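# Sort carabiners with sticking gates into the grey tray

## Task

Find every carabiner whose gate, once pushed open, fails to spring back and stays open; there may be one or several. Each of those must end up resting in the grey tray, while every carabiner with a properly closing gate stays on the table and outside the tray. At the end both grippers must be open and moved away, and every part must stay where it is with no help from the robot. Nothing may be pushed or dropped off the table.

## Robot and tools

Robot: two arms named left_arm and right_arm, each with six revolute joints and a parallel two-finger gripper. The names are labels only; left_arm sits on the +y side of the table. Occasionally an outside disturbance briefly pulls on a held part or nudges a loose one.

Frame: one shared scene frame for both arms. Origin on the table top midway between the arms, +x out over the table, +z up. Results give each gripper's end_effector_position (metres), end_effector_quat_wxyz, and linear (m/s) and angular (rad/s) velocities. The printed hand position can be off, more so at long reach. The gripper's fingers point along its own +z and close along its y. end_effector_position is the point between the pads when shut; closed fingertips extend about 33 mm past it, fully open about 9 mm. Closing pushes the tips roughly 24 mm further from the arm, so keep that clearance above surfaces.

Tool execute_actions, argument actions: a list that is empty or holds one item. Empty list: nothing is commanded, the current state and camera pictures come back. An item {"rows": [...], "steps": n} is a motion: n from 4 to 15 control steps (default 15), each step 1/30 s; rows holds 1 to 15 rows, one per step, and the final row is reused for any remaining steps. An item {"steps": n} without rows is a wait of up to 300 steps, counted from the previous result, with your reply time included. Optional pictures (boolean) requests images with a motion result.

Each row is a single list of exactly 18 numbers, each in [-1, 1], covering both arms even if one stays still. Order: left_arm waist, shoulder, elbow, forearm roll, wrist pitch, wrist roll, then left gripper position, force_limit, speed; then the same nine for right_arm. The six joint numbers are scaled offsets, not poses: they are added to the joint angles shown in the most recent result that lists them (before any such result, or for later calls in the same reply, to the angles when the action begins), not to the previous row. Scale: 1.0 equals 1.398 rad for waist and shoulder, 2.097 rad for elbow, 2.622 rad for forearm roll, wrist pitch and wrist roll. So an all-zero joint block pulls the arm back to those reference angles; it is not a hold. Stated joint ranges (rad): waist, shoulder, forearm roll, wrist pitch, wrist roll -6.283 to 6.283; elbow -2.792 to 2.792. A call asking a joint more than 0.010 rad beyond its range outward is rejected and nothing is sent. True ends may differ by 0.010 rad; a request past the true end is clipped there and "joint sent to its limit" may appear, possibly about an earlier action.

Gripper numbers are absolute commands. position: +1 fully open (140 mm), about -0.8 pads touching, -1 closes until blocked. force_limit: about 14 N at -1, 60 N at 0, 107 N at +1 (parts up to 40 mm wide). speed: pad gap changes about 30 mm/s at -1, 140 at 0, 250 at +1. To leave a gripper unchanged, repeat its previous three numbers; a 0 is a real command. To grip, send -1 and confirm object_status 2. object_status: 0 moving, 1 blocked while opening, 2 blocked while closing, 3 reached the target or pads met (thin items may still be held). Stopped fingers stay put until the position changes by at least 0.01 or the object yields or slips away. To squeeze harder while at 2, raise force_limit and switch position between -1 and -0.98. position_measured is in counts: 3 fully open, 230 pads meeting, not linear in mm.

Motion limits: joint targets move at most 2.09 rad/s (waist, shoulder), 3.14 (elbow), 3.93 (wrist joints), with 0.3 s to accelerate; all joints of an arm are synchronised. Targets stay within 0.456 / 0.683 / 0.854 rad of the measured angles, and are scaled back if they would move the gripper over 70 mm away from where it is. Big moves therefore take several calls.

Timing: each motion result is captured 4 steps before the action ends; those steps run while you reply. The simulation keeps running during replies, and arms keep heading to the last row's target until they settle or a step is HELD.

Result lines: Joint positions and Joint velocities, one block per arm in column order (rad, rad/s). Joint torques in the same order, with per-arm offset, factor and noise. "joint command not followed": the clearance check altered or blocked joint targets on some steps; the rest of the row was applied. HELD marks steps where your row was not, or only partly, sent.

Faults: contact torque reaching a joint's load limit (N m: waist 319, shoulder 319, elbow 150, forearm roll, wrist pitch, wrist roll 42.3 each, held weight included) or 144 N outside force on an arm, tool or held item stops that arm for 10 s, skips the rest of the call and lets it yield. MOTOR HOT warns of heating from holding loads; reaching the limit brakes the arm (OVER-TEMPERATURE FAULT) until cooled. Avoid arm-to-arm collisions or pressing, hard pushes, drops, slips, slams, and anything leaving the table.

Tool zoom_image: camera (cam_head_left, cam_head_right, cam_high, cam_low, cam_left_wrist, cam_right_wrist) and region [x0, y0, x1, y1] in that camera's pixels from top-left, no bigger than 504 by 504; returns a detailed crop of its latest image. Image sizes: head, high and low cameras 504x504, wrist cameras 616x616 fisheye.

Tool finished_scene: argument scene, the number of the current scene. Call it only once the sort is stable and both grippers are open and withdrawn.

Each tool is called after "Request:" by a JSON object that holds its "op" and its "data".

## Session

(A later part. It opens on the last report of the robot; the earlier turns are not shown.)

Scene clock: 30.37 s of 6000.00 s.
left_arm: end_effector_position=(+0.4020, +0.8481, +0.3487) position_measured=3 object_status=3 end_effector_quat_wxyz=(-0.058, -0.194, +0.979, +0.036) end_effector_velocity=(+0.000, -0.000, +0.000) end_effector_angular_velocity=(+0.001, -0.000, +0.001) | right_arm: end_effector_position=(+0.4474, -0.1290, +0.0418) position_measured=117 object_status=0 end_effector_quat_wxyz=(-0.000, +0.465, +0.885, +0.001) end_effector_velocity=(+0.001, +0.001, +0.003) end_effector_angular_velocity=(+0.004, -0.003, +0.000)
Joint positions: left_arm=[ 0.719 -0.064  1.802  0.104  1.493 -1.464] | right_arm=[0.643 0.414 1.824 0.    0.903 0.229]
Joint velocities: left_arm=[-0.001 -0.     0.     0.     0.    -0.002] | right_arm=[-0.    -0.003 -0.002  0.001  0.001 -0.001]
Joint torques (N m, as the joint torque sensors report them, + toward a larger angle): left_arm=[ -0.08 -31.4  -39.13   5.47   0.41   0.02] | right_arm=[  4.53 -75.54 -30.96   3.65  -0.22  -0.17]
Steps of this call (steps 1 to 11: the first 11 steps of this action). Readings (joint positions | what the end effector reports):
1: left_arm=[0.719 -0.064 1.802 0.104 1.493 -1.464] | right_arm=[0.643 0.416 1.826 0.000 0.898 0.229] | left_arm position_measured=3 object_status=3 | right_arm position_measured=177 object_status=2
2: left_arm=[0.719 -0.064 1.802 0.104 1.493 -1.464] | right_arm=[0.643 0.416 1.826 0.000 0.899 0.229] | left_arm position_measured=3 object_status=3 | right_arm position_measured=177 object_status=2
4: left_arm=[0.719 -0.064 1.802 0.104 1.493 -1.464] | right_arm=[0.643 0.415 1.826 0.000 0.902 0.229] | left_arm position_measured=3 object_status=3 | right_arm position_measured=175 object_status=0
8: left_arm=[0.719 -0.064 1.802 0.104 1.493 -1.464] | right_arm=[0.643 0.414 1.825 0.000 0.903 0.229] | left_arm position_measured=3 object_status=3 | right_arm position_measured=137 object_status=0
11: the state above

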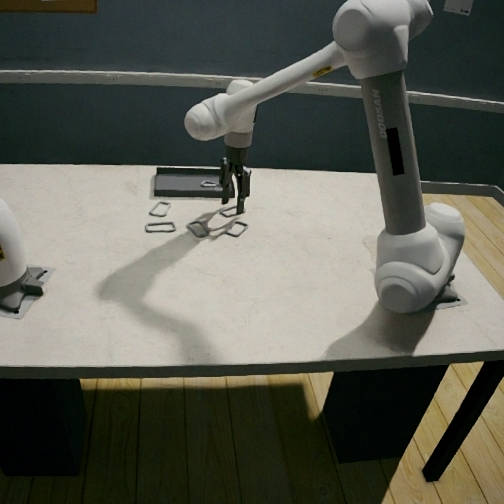

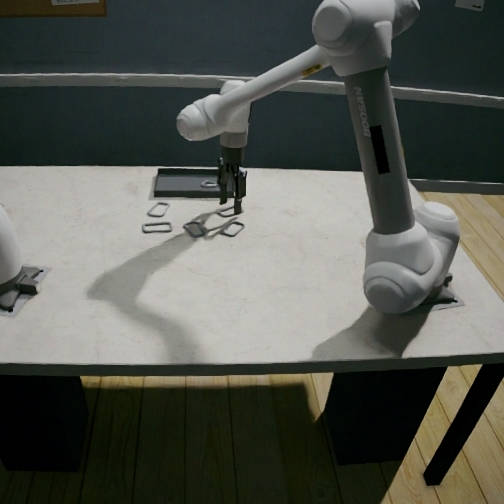

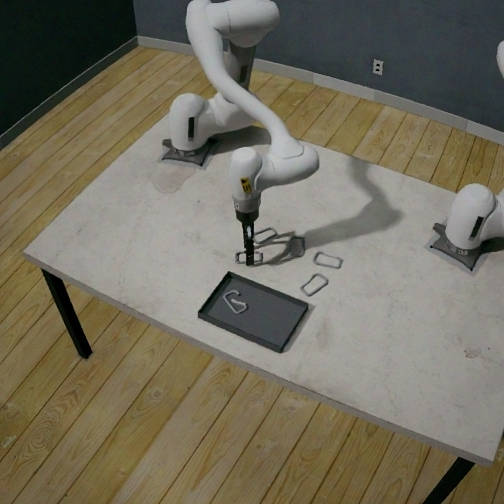

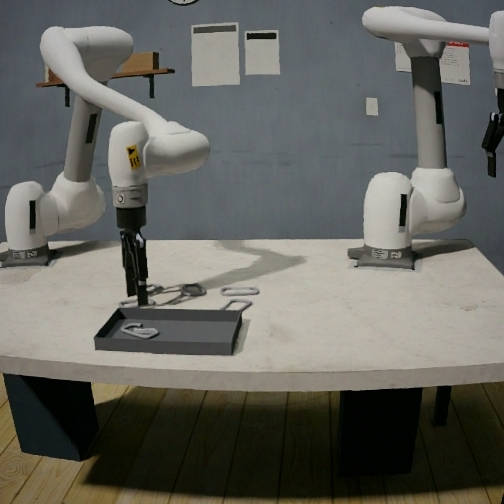

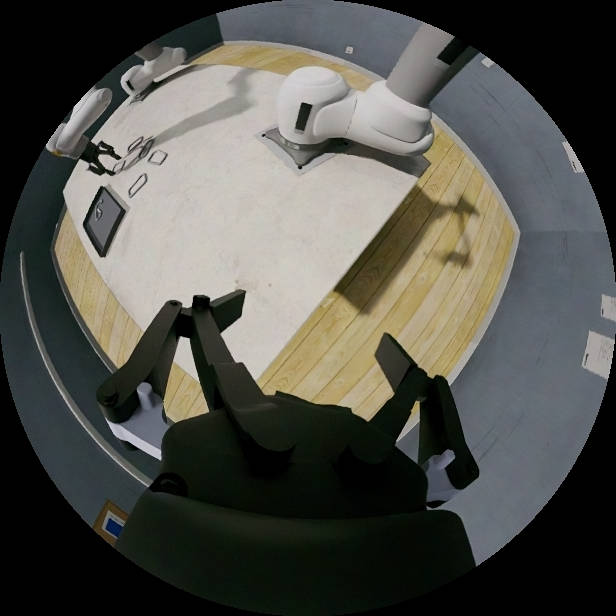

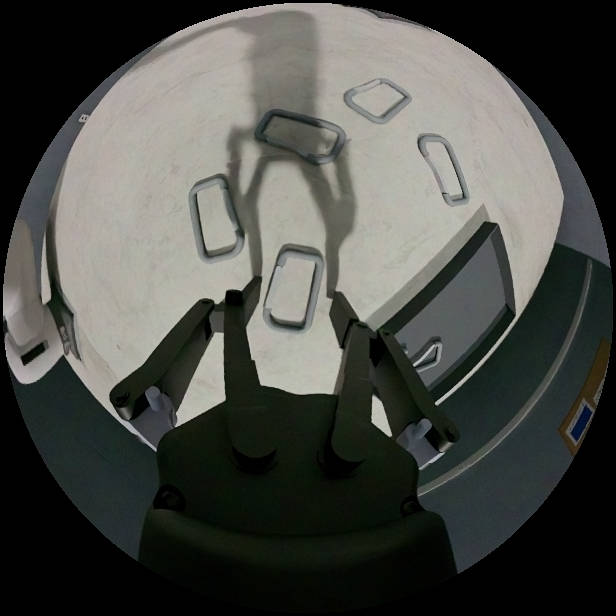

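Request:
{"op": "execute_actions", "data": {"actions": [{"rows":[[0,0,0,0,0,0,1,0,0,0,0,0,0,0,0,-0.46,-0.3,-0.3]],"steps":15}], "pictures": false}}

Request:
{"op": "execute_actions", "data": {"actions": [{"steps":12}], "pictures": true}}

Request:
{"op": "zoom_image", "data": {"camera": "cam_right_wrist", "region": [220,220,380,350]}}

Request:
{"op": "execute_actions", "data": {"actions": [{"rows":[[0,0,0,0,0,0,1,0,0,0,0,0,0,0,0,0.1,-0.3,0.3]],"steps":15}], "pictures": true}}

Request:
{"op": "zoom_image", "data": {"camera": "cam_right_wrist", "region": [150,100,450,362]}}

Scene clock: 31.13 s of 6000.00 s.
left_arm: end_effector_position=(+0.4020, +0.8481, +0.3487) position_measured=3 object_status=3 end_effector_quat_wxyz=(-0.058, -0.194, +0.979, +0.036) end_effector_velocity=(+0.000, -0.000, -0.000) end_effector_angular_velocity=(-0.001, +0.000, +0.001) | right_arm: end_effector_position=(+0.4475, -0.1289, +0.0420) position_measured=171 object_status=0 end_effector_quat_wxyz=(+0.000, +0.465, +0.885, +0.001) end_effector_velocity=(-0.001, -0.001, -0.001) end_effector_angular_velocity=(-0.002, +0.002, +0.000)
Joint positions: left_arm=[ 0.719 -0.064  1.802  0.104  1.493 -1.464] | right_arm=[0.643 0.413 1.824 0.    0.903 0.229]
Joint velocities: left_arm=[ 0.     0.001 -0.    -0.     0.    -0.001] | right_arm=[-0.     0.001  0.001  0.    -0.    -0.001]
Joint torques (N m, as the joint torque sensors report them, + toward a larger angle): left_arm=[ -0.39 -31.72 -39.04   5.33   0.39  -0.02] | right_arm=[  2.14 -76.99 -31.08   3.29  -0.14  -0.23]
Steps of this call (steps 1 to 4: the last 4 steps of your previous action; steps 5 to 12: the robot went on to your last target; steps 13 to 23: the first 11 steps of this action). Readings (joint positions | what the end effector reports):
13: left_arm=[0.719 -0.064 1.802 0.104 1.493 -1.464] | right_arm=[0.643 0.413 1.824 0.000 0.903 0.229] | left_arm position_measured=3 object_status=3 | right_arm position_measured=117 object_status=0
14: left_arm=[0.719 -0.064 1.802 0.104 1.493 -1.464] | right_arm=[0.643 0.413 1.824 0.000 0.903 0.229] | left_arm position_measured=3 object_status=3 | right_arm position_measured=119 object_status=0
16: left_arm=[0.719 -0.064 1.802 0.104 1.493 -1.464] | right_arm=[0.643 0.413 1.824 0.000 0.903 0.229] | left_arm position_measured=3 object_status=3 | right_arm position_measured=130 object_status=0
20: left_arm=[0.719 -0.064 1.802 0.104 1.493 -1.464] | right_arm=[0.643 0.413 1.824 0.000 0.903 0.229] | left_arm position_measured=3 object_status=3 | right_arm position_measured=153 object_status=0
23: the state above

Scene clock: 31.53 s of 6000.00 s.
left_arm: end_effector_position=(+0.4020, +0.8481, +0.3487) position_measured=3 object_status=3 end_effector_quat_wxyz=(-0.058, -0.194, +0.979, +0.036) end_effector_velocity=(-0.001, +0.001, +0.000) end_effector_angular_velocity=(+0.002, +0.001, -0.001) | right_arm: end_effector_position=(+0.4474, -0.1290, +0.0418) position_measured=187 object_status=3 end_effector_quat_wxyz=(-0.000, +0.465, +0.885, +0.000) end_effector_velocity=(-0.000, -0.000, +0.000) end_effector_angular_velocity=(+0.000, +0.000, -0.001)
Joint positions: left_arm=[ 0.719 -0.064  1.802  0.104  1.493 -1.464] | right_arm=[0.643 0.414 1.824 0.    0.903 0.229]
Joint velocities: left_arm=[ 0.    -0.     0.     0.002  0.     0.001] | right_arm=[-0.    -0.001  0.001  0.     0.     0.001]
Joint torques (N m, as the joint torque sensors report them, + toward a larger angle): left_arm=[  0.04 -31.99 -38.9    5.38   0.42   0.03] | right_arm=[  4.46 -74.73 -31.23   3.48   0.    -0.38]
Kept back: nothing.
Steps of this call (steps 1 to 4: the last 4 steps of your previous action; steps 5 to 12: the robot went on to your last target). Readings (joint positions | what the end effector reports):
1: left_arm=[0.719 -0.064 1.802 0.104 1.493 -1.464] | right_arm=[0.643 0.413 1.824 0.000 0.903 0.229] | left_arm position_measured=3 object_status=3 | right_arm position_measured=176 object_status=0
2: left_arm=[0.719 -0.064 1.802 0.104 1.493 -1.464] | right_arm=[0.643 0.413 1.824 0.000 0.903 0.229] | left_arm position_measured=3 object_status=3 | right_arm position_measured=182 object_status=0
4: left_arm=[0.719 -0.064 1.802 0.104 1.493 -1.464] | right_arm=[0.643 0.414 1.824 0.000 0.903 0.229] | left_arm position_measured=3 object_status=3 | right_arm position_measured=187 object_status=0
8: left_arm=[0.719 -0.064 1.802 0.104 1.493 -1.464] | right_arm=[0.643 0.414 1.824 0.000 0.903 0.229] | left_arm position_measured=3 object_status=3 | right_arm position_measured=187 object_status=0
12: the state above

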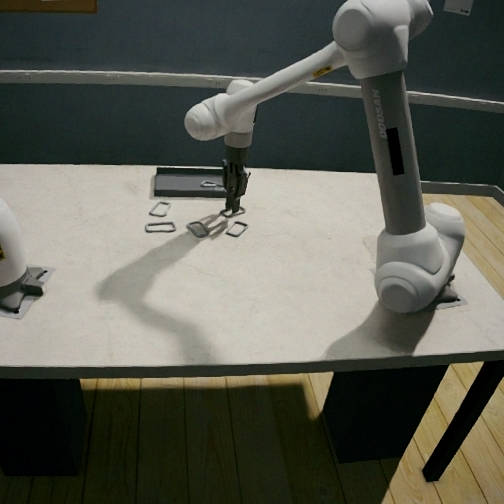

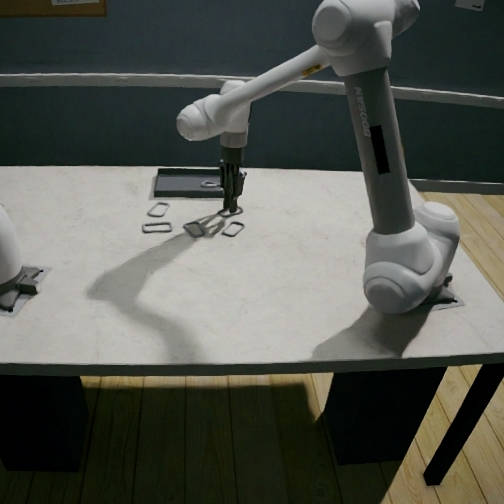

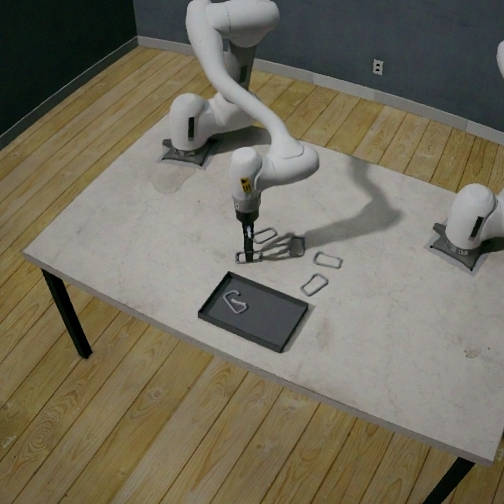

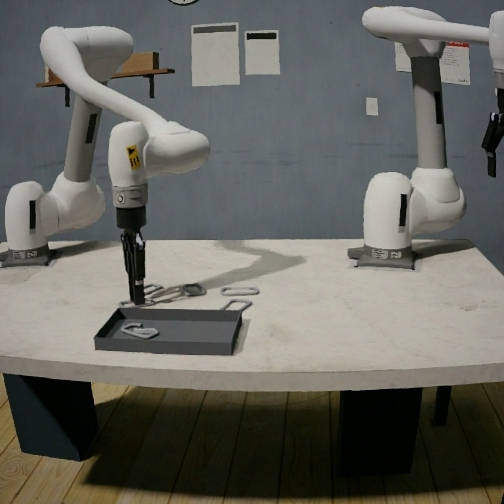

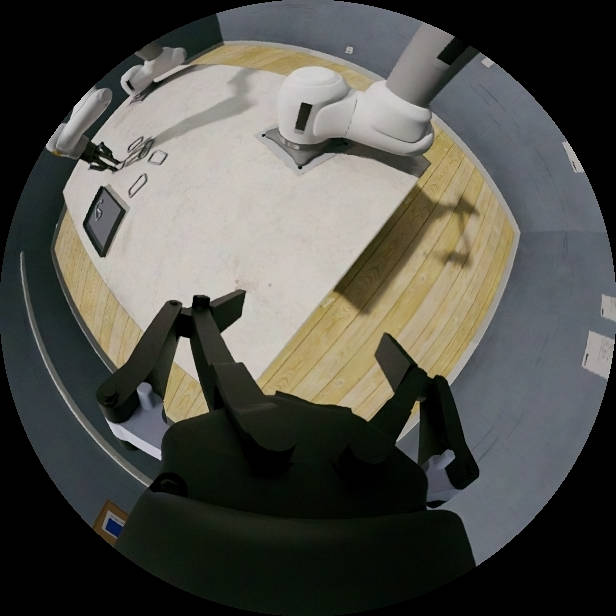

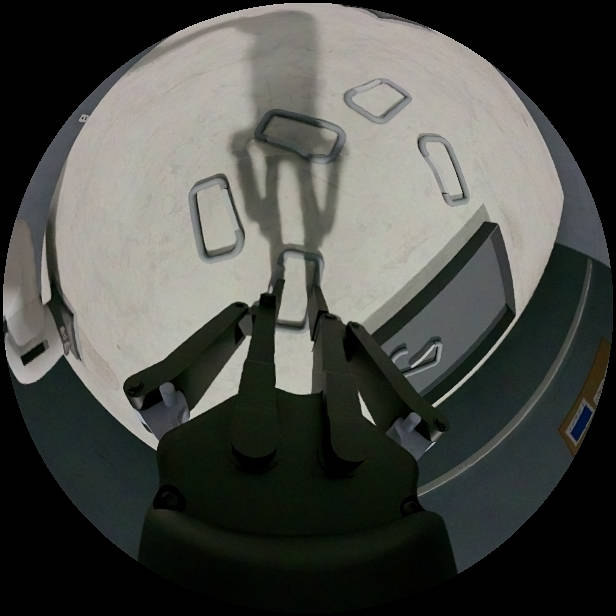

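Region (220, 220, 380, 350) of cam_right_wrist's 616x616 image, scaled by 3.150, with more detail than that image has; it fills the top 410 rows of this view, and the rest is white.

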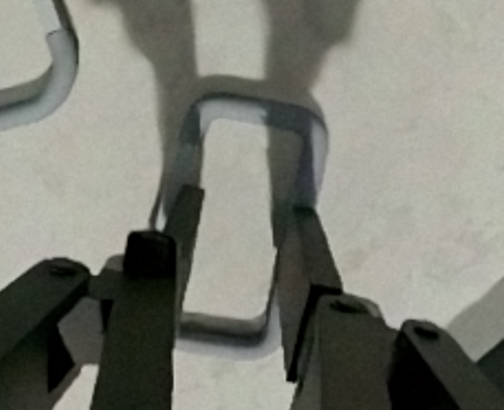

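Scene clock: 31.90 s of 6000.00 s.
left_arm: end_effector_position=(+0.4020, +0.8481, +0.3487) position_measured=3 object_status=3 end_effector_quat_wxyz=(-0.058, -0.194, +0.979, +0.036) end_effector_velocity=(+0.000, -0.001, +0.000) end_effector_angular_velocity=(-0.000, -0.001, -0.001) | right_arm: end_effector_position=(+0.4474, -0.1290, +0.0418) position_measured=117 object_status=0 end_effector_quat_wxyz=(-0.000, +0.465, +0.885, +0.000) end_effector_velocity=(+0.000, -0.000, -0.001) end_effector_angular_velocity=(-0.000, +0.000, -0.001)
Joint positions: left_arm=[ 0.719 -0.064  1.802  0.104  1.493 -1.464] | right_arm=[0.643 0.414 1.824 0.    0.903 0.229]
Joint velocities: left_arm=[-0.001 -0.001  0.    -0.001  0.    -0.   ] | right_arm=[-0.     0.001  0.     0.    -0.     0.001]
Joint torques (N m, as the joint torque sensors report them, + toward a larger angle): left_arm=[ -0.42 -32.44 -39.22   5.43   0.45   0.  ] | right_arm=[  3.15 -74.87 -31.69   3.58  -0.16  -0.11]
Steps of this call (steps 1 to 11: the first 11 steps of this action). Readings (joint positions | what the end effector reports):
1: left_arm=[0.719 -0.064 1.802 0.104 1.493 -1.464] | right_arm=[0.643 0.414 1.824 0.000 0.903 0.229] | left_arm position_measured=3 object_status=3 | right_arm position_measured=187 object_status=0
2: left_arm=[0.719 -0.064 1.802 0.104 1.493 -1.464] | right_arm=[0.643 0.414 1.824 0.000 0.903 0.229] | left_arm position_measured=3 object_status=3 | right_arm position_measured=184 object_status=0
4: left_arm=[0.719 -0.064 1.802 0.104 1.493 -1.464] | right_arm=[0.643 0.414 1.824 0.000 0.903 0.229] | left_arm position_measured=3 object_status=3 | right_arm position_measured=165 object_status=0
8: left_arm=[0.719 -0.064 1.802 0.104 1.493 -1.464] | right_arm=[0.643 0.414 1.824 0.000 0.903 0.229] | left_arm position_measured=3 object_status=3 | right_arm position_measured=127 object_status=0
11: the state above

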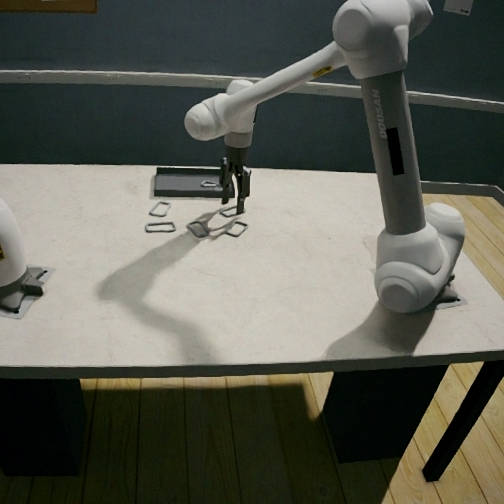

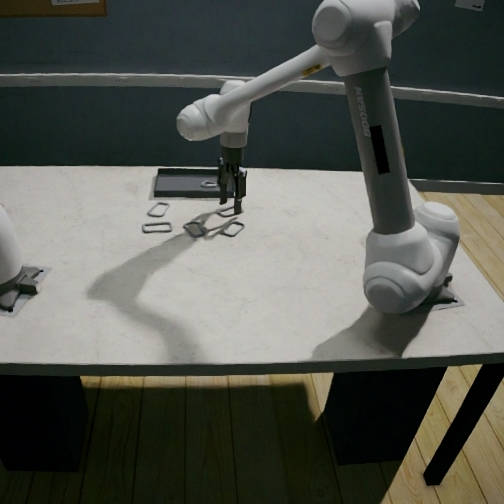

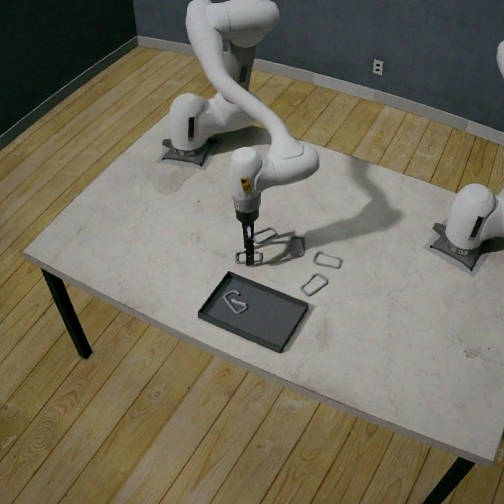

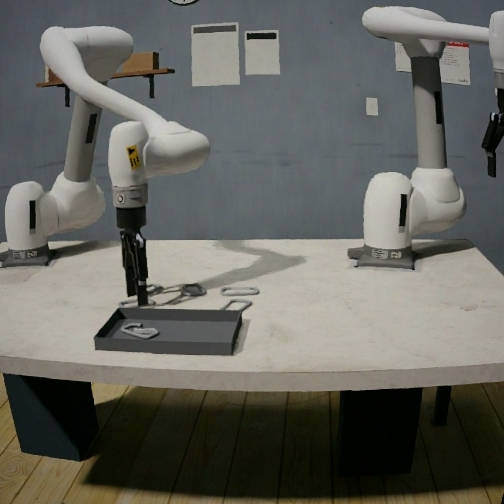

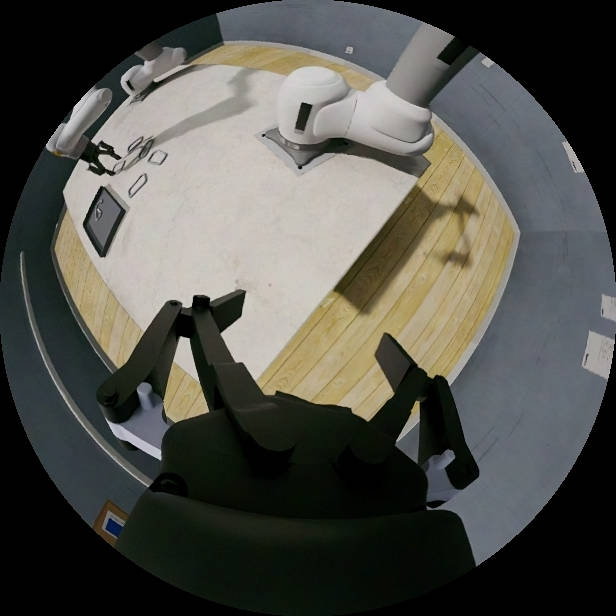

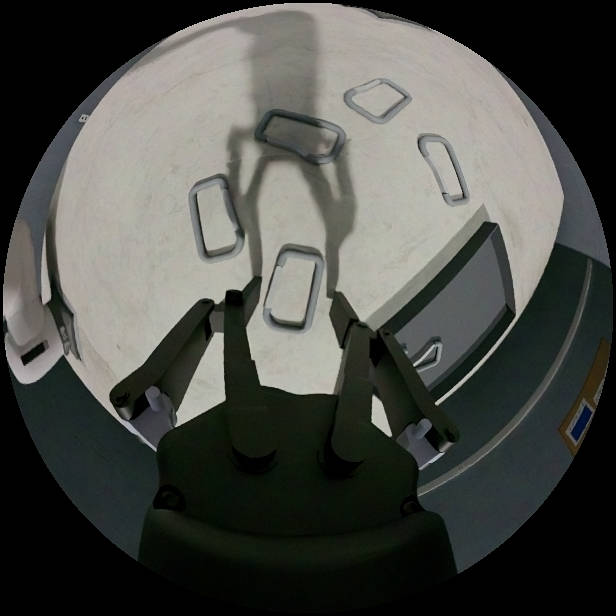

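Region (150, 100, 450, 362) of cam_right_wrist's 616x616 image, scaled by 1.680, with more detail than that image has; it fills the top 440 rows of this view, and the rest is white.

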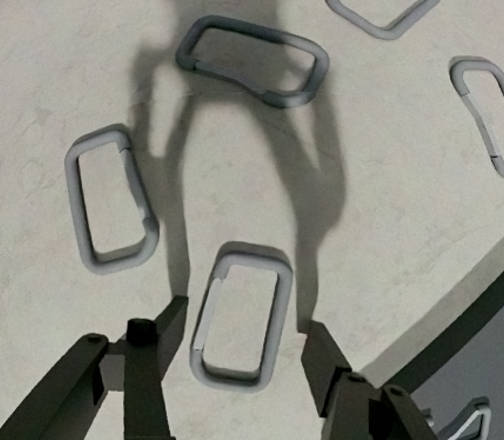

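Request:
{"op": "execute_actions", "data": {"actions": [{"rows":[[0,0,0,0,0,0,1,0,0,0,0.001,0.0005,0,-0.001,0,0.1,-0.3,0.3],[0,0,0,0,0,0,1,0,0,0,0.001,0.0005,0,-0.001,0,0.1,-0.3,0.3],[0,0,0,0,0,0,1,0,0,0,0.001,0.0005,0,-0.001,0,-0.45,-0.3,-0.3]],"steps":15}], "pictures": false}}

Request:
{"op": "execute_actions", "data": {"actions": [{"steps":14}], "pictures": true}}

Request:
{"op": "zoom_image", "data": {"camera": "cam_right_wrist", "region": [220,220,380,350]}}

Request:
{"op": "execute_actions", "data": {"actions": [{"rows":[[0,0,0,0,0,0,1,0,0,0,-0.001,-0.0005,0,0.001,0,-0.45,-0.3,-0.3],[0,0,0,0,0,0,1,0,0,0,-0.001,-0.0005,0,0.001,0,0.1,-0.3,0.3]],"steps":15}], "pictures": true}}

Request:
{"op": "zoom_image", "data": {"camera": "cam_right_wrist", "region": [150,100,450,362]}}

Scene clock: 32.57 s of 6000.00 s.
left_arm: end_effector_position=(+0.4020, +0.8481, +0.3487) position_measured=3 object_status=3 end_effector_quat_wxyz=(-0.058, -0.194, +0.979, +0.036) end_effector_velocity=(+0.000, -0.000, +0.000) end_effector_angular_velocity=(-0.000, -0.000, -0.002) | right_arm: end_effector_position=(+0.4474, -0.1290, +0.0404) position_measured=159 object_status=0 end_effector_quat_wxyz=(-0.000, +0.465, +0.885, +0.001) end_effector_velocity=(-0.000, -0.000, -0.000) end_effector_angular_velocity=(-0.000, +0.000, -0.001)
Joint positions: left_arm=[ 0.719 -0.064  1.802  0.104  1.493 -1.464] | right_arm=[0.643 0.415 1.825 0.    0.9   0.229]
Joint velocities: left_arm=[-0.001  0.    -0.    -0.    -0.     0.002] | right_arm=[ 0.    -0.     0.    -0.    -0.     0.001]
Joint torques (N m, as the joint torque sensors report them, + toward a larger angle): left_arm=[  0.01 -32.49 -39.06   5.4    0.4    0.1 ] | right_arm=[  2.06 -77.48 -31.68   3.66  -0.2   -0.18]
Steps of this call (steps 1 to 4: the last 4 steps of your previous action; steps 5 to 9: the robot went on to your last target; steps 10 to 20: the first 11 steps of this action). Readings (joint positions | what the end effector reports):
10: left_arm=[0.719 -0.064 1.802 0.104 1.493 -1.464] | right_arm=[0.643 0.414 1.824 0.000 0.903 0.229] | left_arm position_measured=3 object_status=3 | right_arm position_measured=117 object_status=3
11: left_arm=[0.719 -0.064 1.802 0.104 1.493 -1.464] | right_arm=[0.643 0.414 1.825 0.000 0.902 0.229] | left_arm position_measured=3 object_status=3 | right_arm position_measured=117 object_status=3
13: left_arm=[0.719 -0.064 1.802 0.104 1.493 -1.464] | right_arm=[0.643 0.415 1.825 0.000 0.901 0.229] | left_arm position_measured=3 object_status=3 | right_arm position_measured=119 object_status=0
17: left_arm=[0.719 -0.064 1.802 0.104 1.493 -1.464] | right_arm=[0.643 0.415 1.825 0.000 0.900 0.229] | left_arm position_measured=3 object_status=3 | right_arm position_measured=142 object_status=0
20: the state above

Scene clock: 33.03 s of 6000.00 s.
left_arm: end_effector_position=(+0.4020, +0.8481, +0.3487) position_measured=3 object_status=3 end_effector_quat_wxyz=(-0.058, -0.194, +0.979, +0.036) end_effector_velocity=(-0.001, +0.001, +0.001) end_effector_angular_velocity=(+0.001, -0.001, +0.001) | right_arm: end_effector_position=(+0.4474, -0.1289, +0.0405) position_measured=186 object_status=3 end_effector_quat_wxyz=(-0.000, +0.465, +0.885, +0.001) end_effector_velocity=(-0.001, -0.001, -0.000) end_effector_angular_velocity=(-0.000, +0.001, -0.001)
Joint positions: left_arm=[ 0.719 -0.064  1.802  0.104  1.493 -1.464] | right_arm=[0.643 0.415 1.825 0.    0.9   0.229]
Joint velocities: left_arm=[ 0.002 -0.001 -0.     0.    -0.     0.001] | right_arm=[-0.    -0.     0.001  0.001 -0.     0.   ]
Joint torques (N m, as the joint torque sensors report them, + toward a larger angle): left_arm=[ -0.23 -32.19 -39.49   5.37   0.41  -0.07] | right_arm=[  1.66 -19.55   0.37   3.17  -3.77  -0.15]
Kept back: nothing.
Steps of this call (steps 1 to 4: the last 4 steps of your previous action; steps 5 to 14: the robot went on to your last target). Readings (joint positions | what the end effector reports):
1: left_arm=[0.719 -0.064 1.802 0.104 1.493 -1.464] | right_arm=[0.643 0.415 1.825 0.000 0.900 0.229] | left_arm position_measured=3 object_status=3 | right_arm position_measured=165 object_status=0
2: left_arm=[0.719 -0.064 1.802 0.104 1.493 -1.464] | right_arm=[0.643 0.415 1.825 0.000 0.900 0.229] | left_arm position_measured=3 object_status=3 | right_arm position_measured=171 object_status=0
4: left_arm=[0.719 -0.064 1.802 0.104 1.493 -1.464] | right_arm=[0.643 0.415 1.825 0.000 0.900 0.229] | left_arm position_measured=3 object_status=3 | right_arm position_measured=182 object_status=0
8: left_arm=[0.719 -0.064 1.802 0.104 1.493 -1.464] | right_arm=[0.643 0.415 1.825 0.000 0.900 0.229] | left_arm position_measured=3 object_status=3 | right_arm position_measured=186 object_status=0
14: the state above

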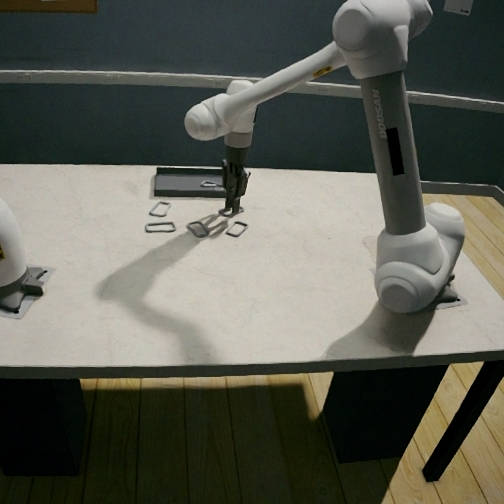

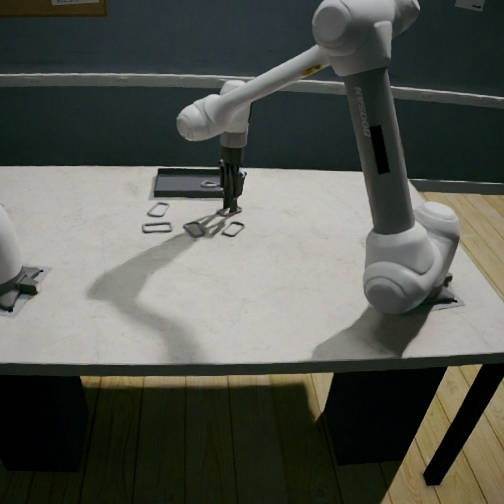

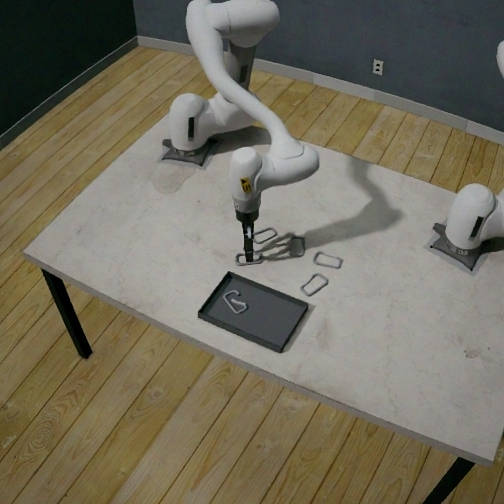

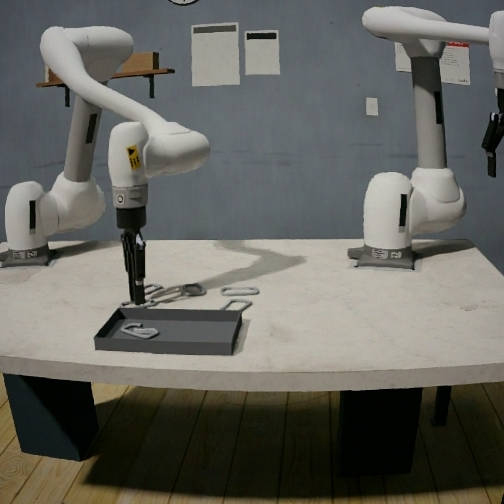

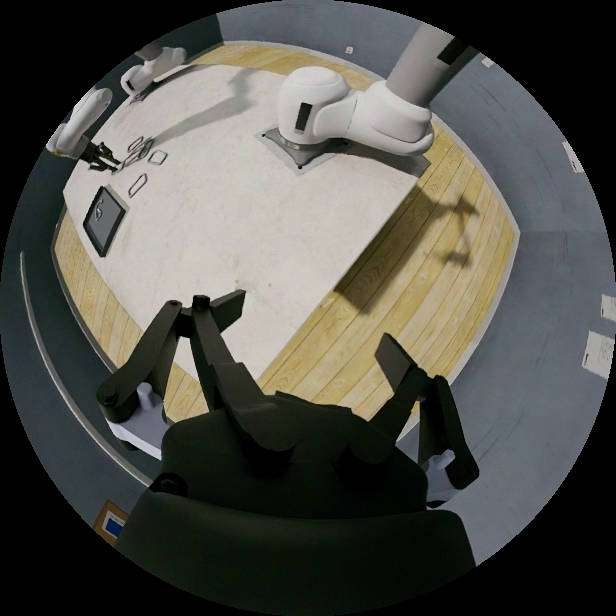

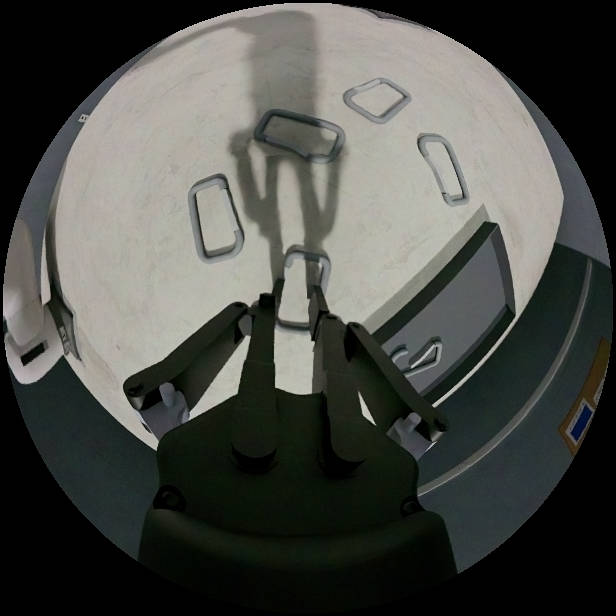

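Region (220, 220, 380, 350) of cam_right_wrist's 616x616 image, scaled by 3.150, with more detail than that image has; it fills the top 410 rows of this view, and the rest is white.

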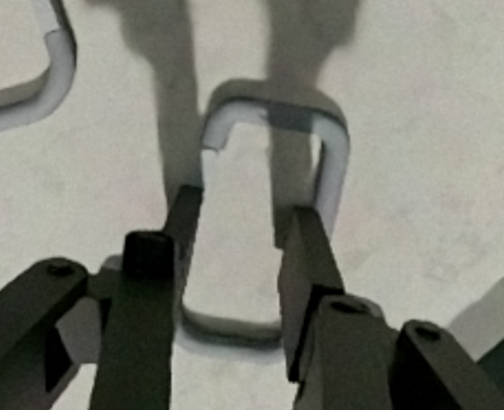

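Scene clock: 33.40 s of 6000.00 s.
left_arm: end_effector_position=(+0.4020, +0.8481, +0.3487) position_measured=3 object_status=3 end_effector_quat_wxyz=(-0.058, -0.194, +0.979, +0.036) end_effector_velocity=(+0.000, -0.001, +0.000) end_effector_angular_velocity=(-0.001, -0.001, -0.003) | right_arm: end_effector_position=(+0.4474, -0.1289, +0.0418) position_measured=117 object_status=0 end_effector_quat_wxyz=(-0.000, +0.465, +0.885, +0.000) end_effector_velocity=(+0.001, +0.000, +0.001) end_effector_angular_velocity=(+0.001, -0.001, +0.000)
Joint positions: left_arm=[ 0.719 -0.064  1.802  0.104  1.493 -1.464] | right_arm=[0.643 0.414 1.824 0.    0.903 0.229]
Joint velocities: left_arm=[-0.001 -0.    -0.    -0.001 -0.     0.002] | right_arm=[-0.    -0.001 -0.001 -0.     0.    -0.   ]
Joint torques (N m, as the joint torque sensors report them, + toward a larger angle): left_arm=[ -0.12 -32.43 -38.9    5.29   0.35   0.14] | right_arm=[  3.04 -76.66 -30.28   3.36   0.07  -0.24]
Steps of this call (steps 1 to 11: the first 11 steps of this action). Readings (joint positions | what the end effector reports):
1: left_arm=[0.719 -0.064 1.802 0.104 1.493 -1.464] | right_arm=[0.643 0.415 1.825 0.000 0.900 0.229] | left_arm position_measured=3 object_status=3 | right_arm position_measured=186 object_status=3
2: left_arm=[0.719 -0.064 1.802 0.104 1.493 -1.464] | right_arm=[0.643 0.415 1.825 0.000 0.900 0.229] | left_arm position_measured=3 object_status=3 | right_arm position_measured=186 object_status=0
4: left_arm=[0.719 -0.064 1.802 0.104 1.493 -1.464] | right_arm=[0.643 0.415 1.825 0.000 0.902 0.229] | left_arm position_measured=3 object_status=3 | right_arm position_measured=173 object_status=0
8: left_arm=[0.719 -0.064 1.802 0.104 1.493 -1.464] | right_arm=[0.643 0.414 1.825 0.000 0.903 0.229] | left_arm position_measured=3 object_status=3 | right_arm position_measured=136 object_status=0
11: the state above

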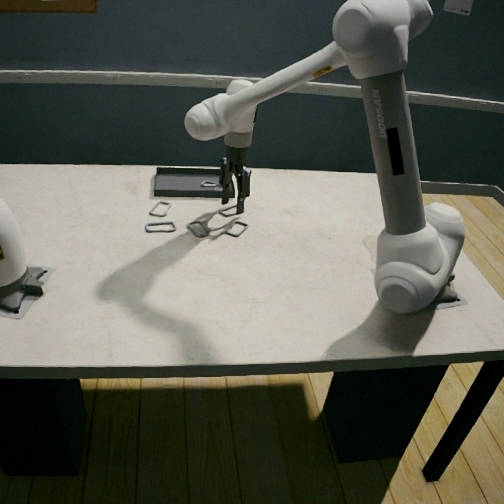

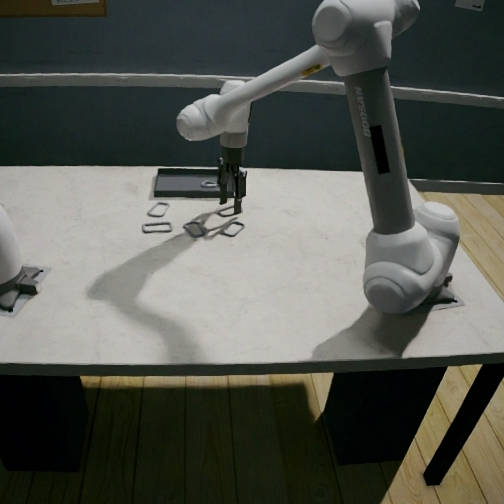

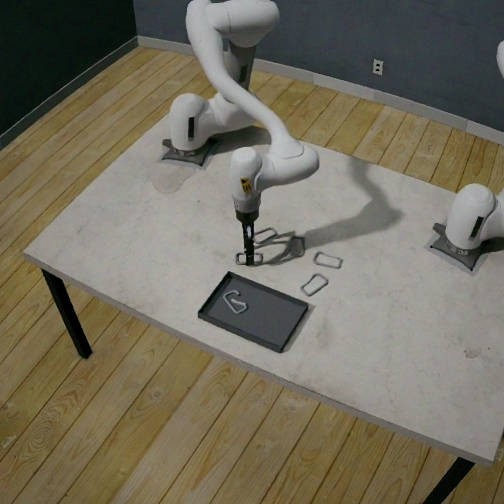

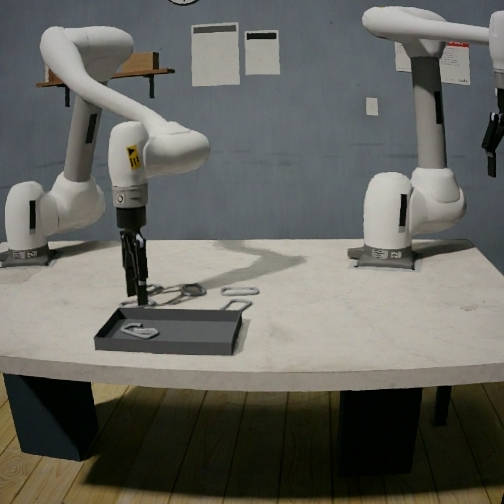

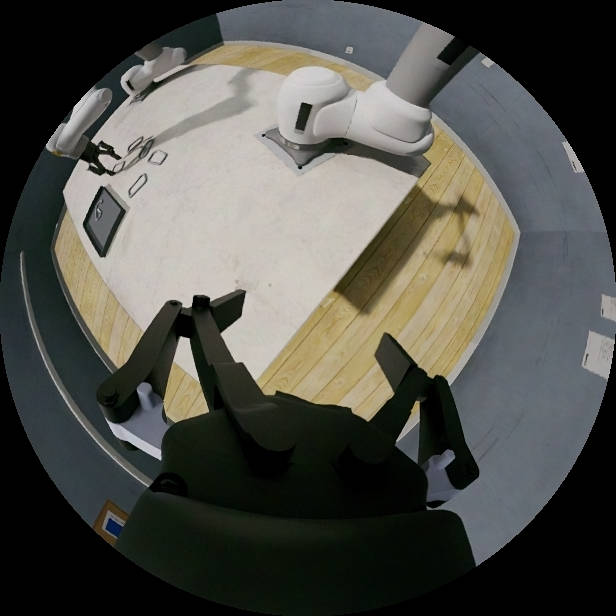

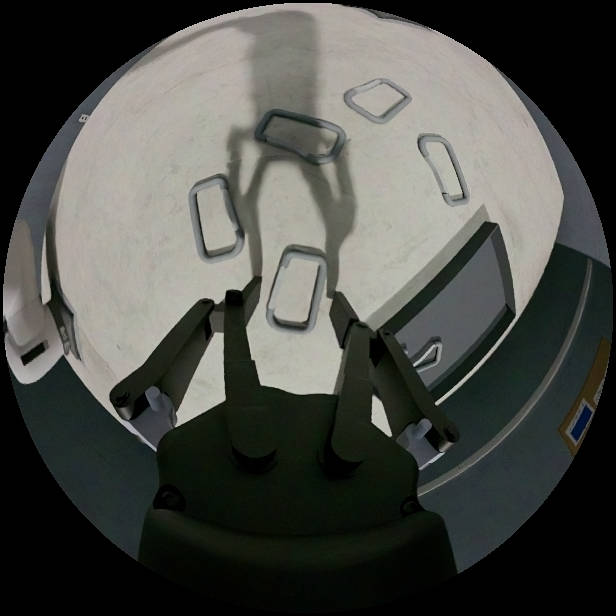

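Region (150, 100, 450, 362) of cam_right_wrist's 616x616 image, scaled by 1.680, with more detail than that image has; it fills the top 440 rows of this view, and the rest is white.

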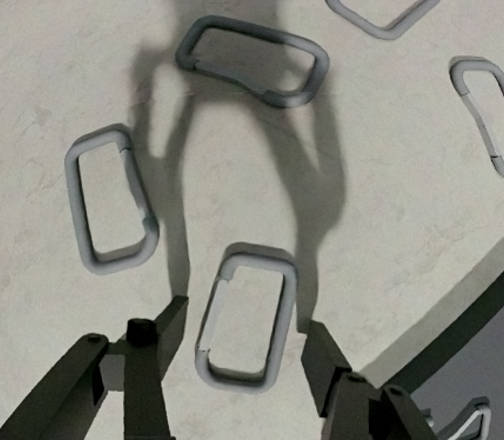

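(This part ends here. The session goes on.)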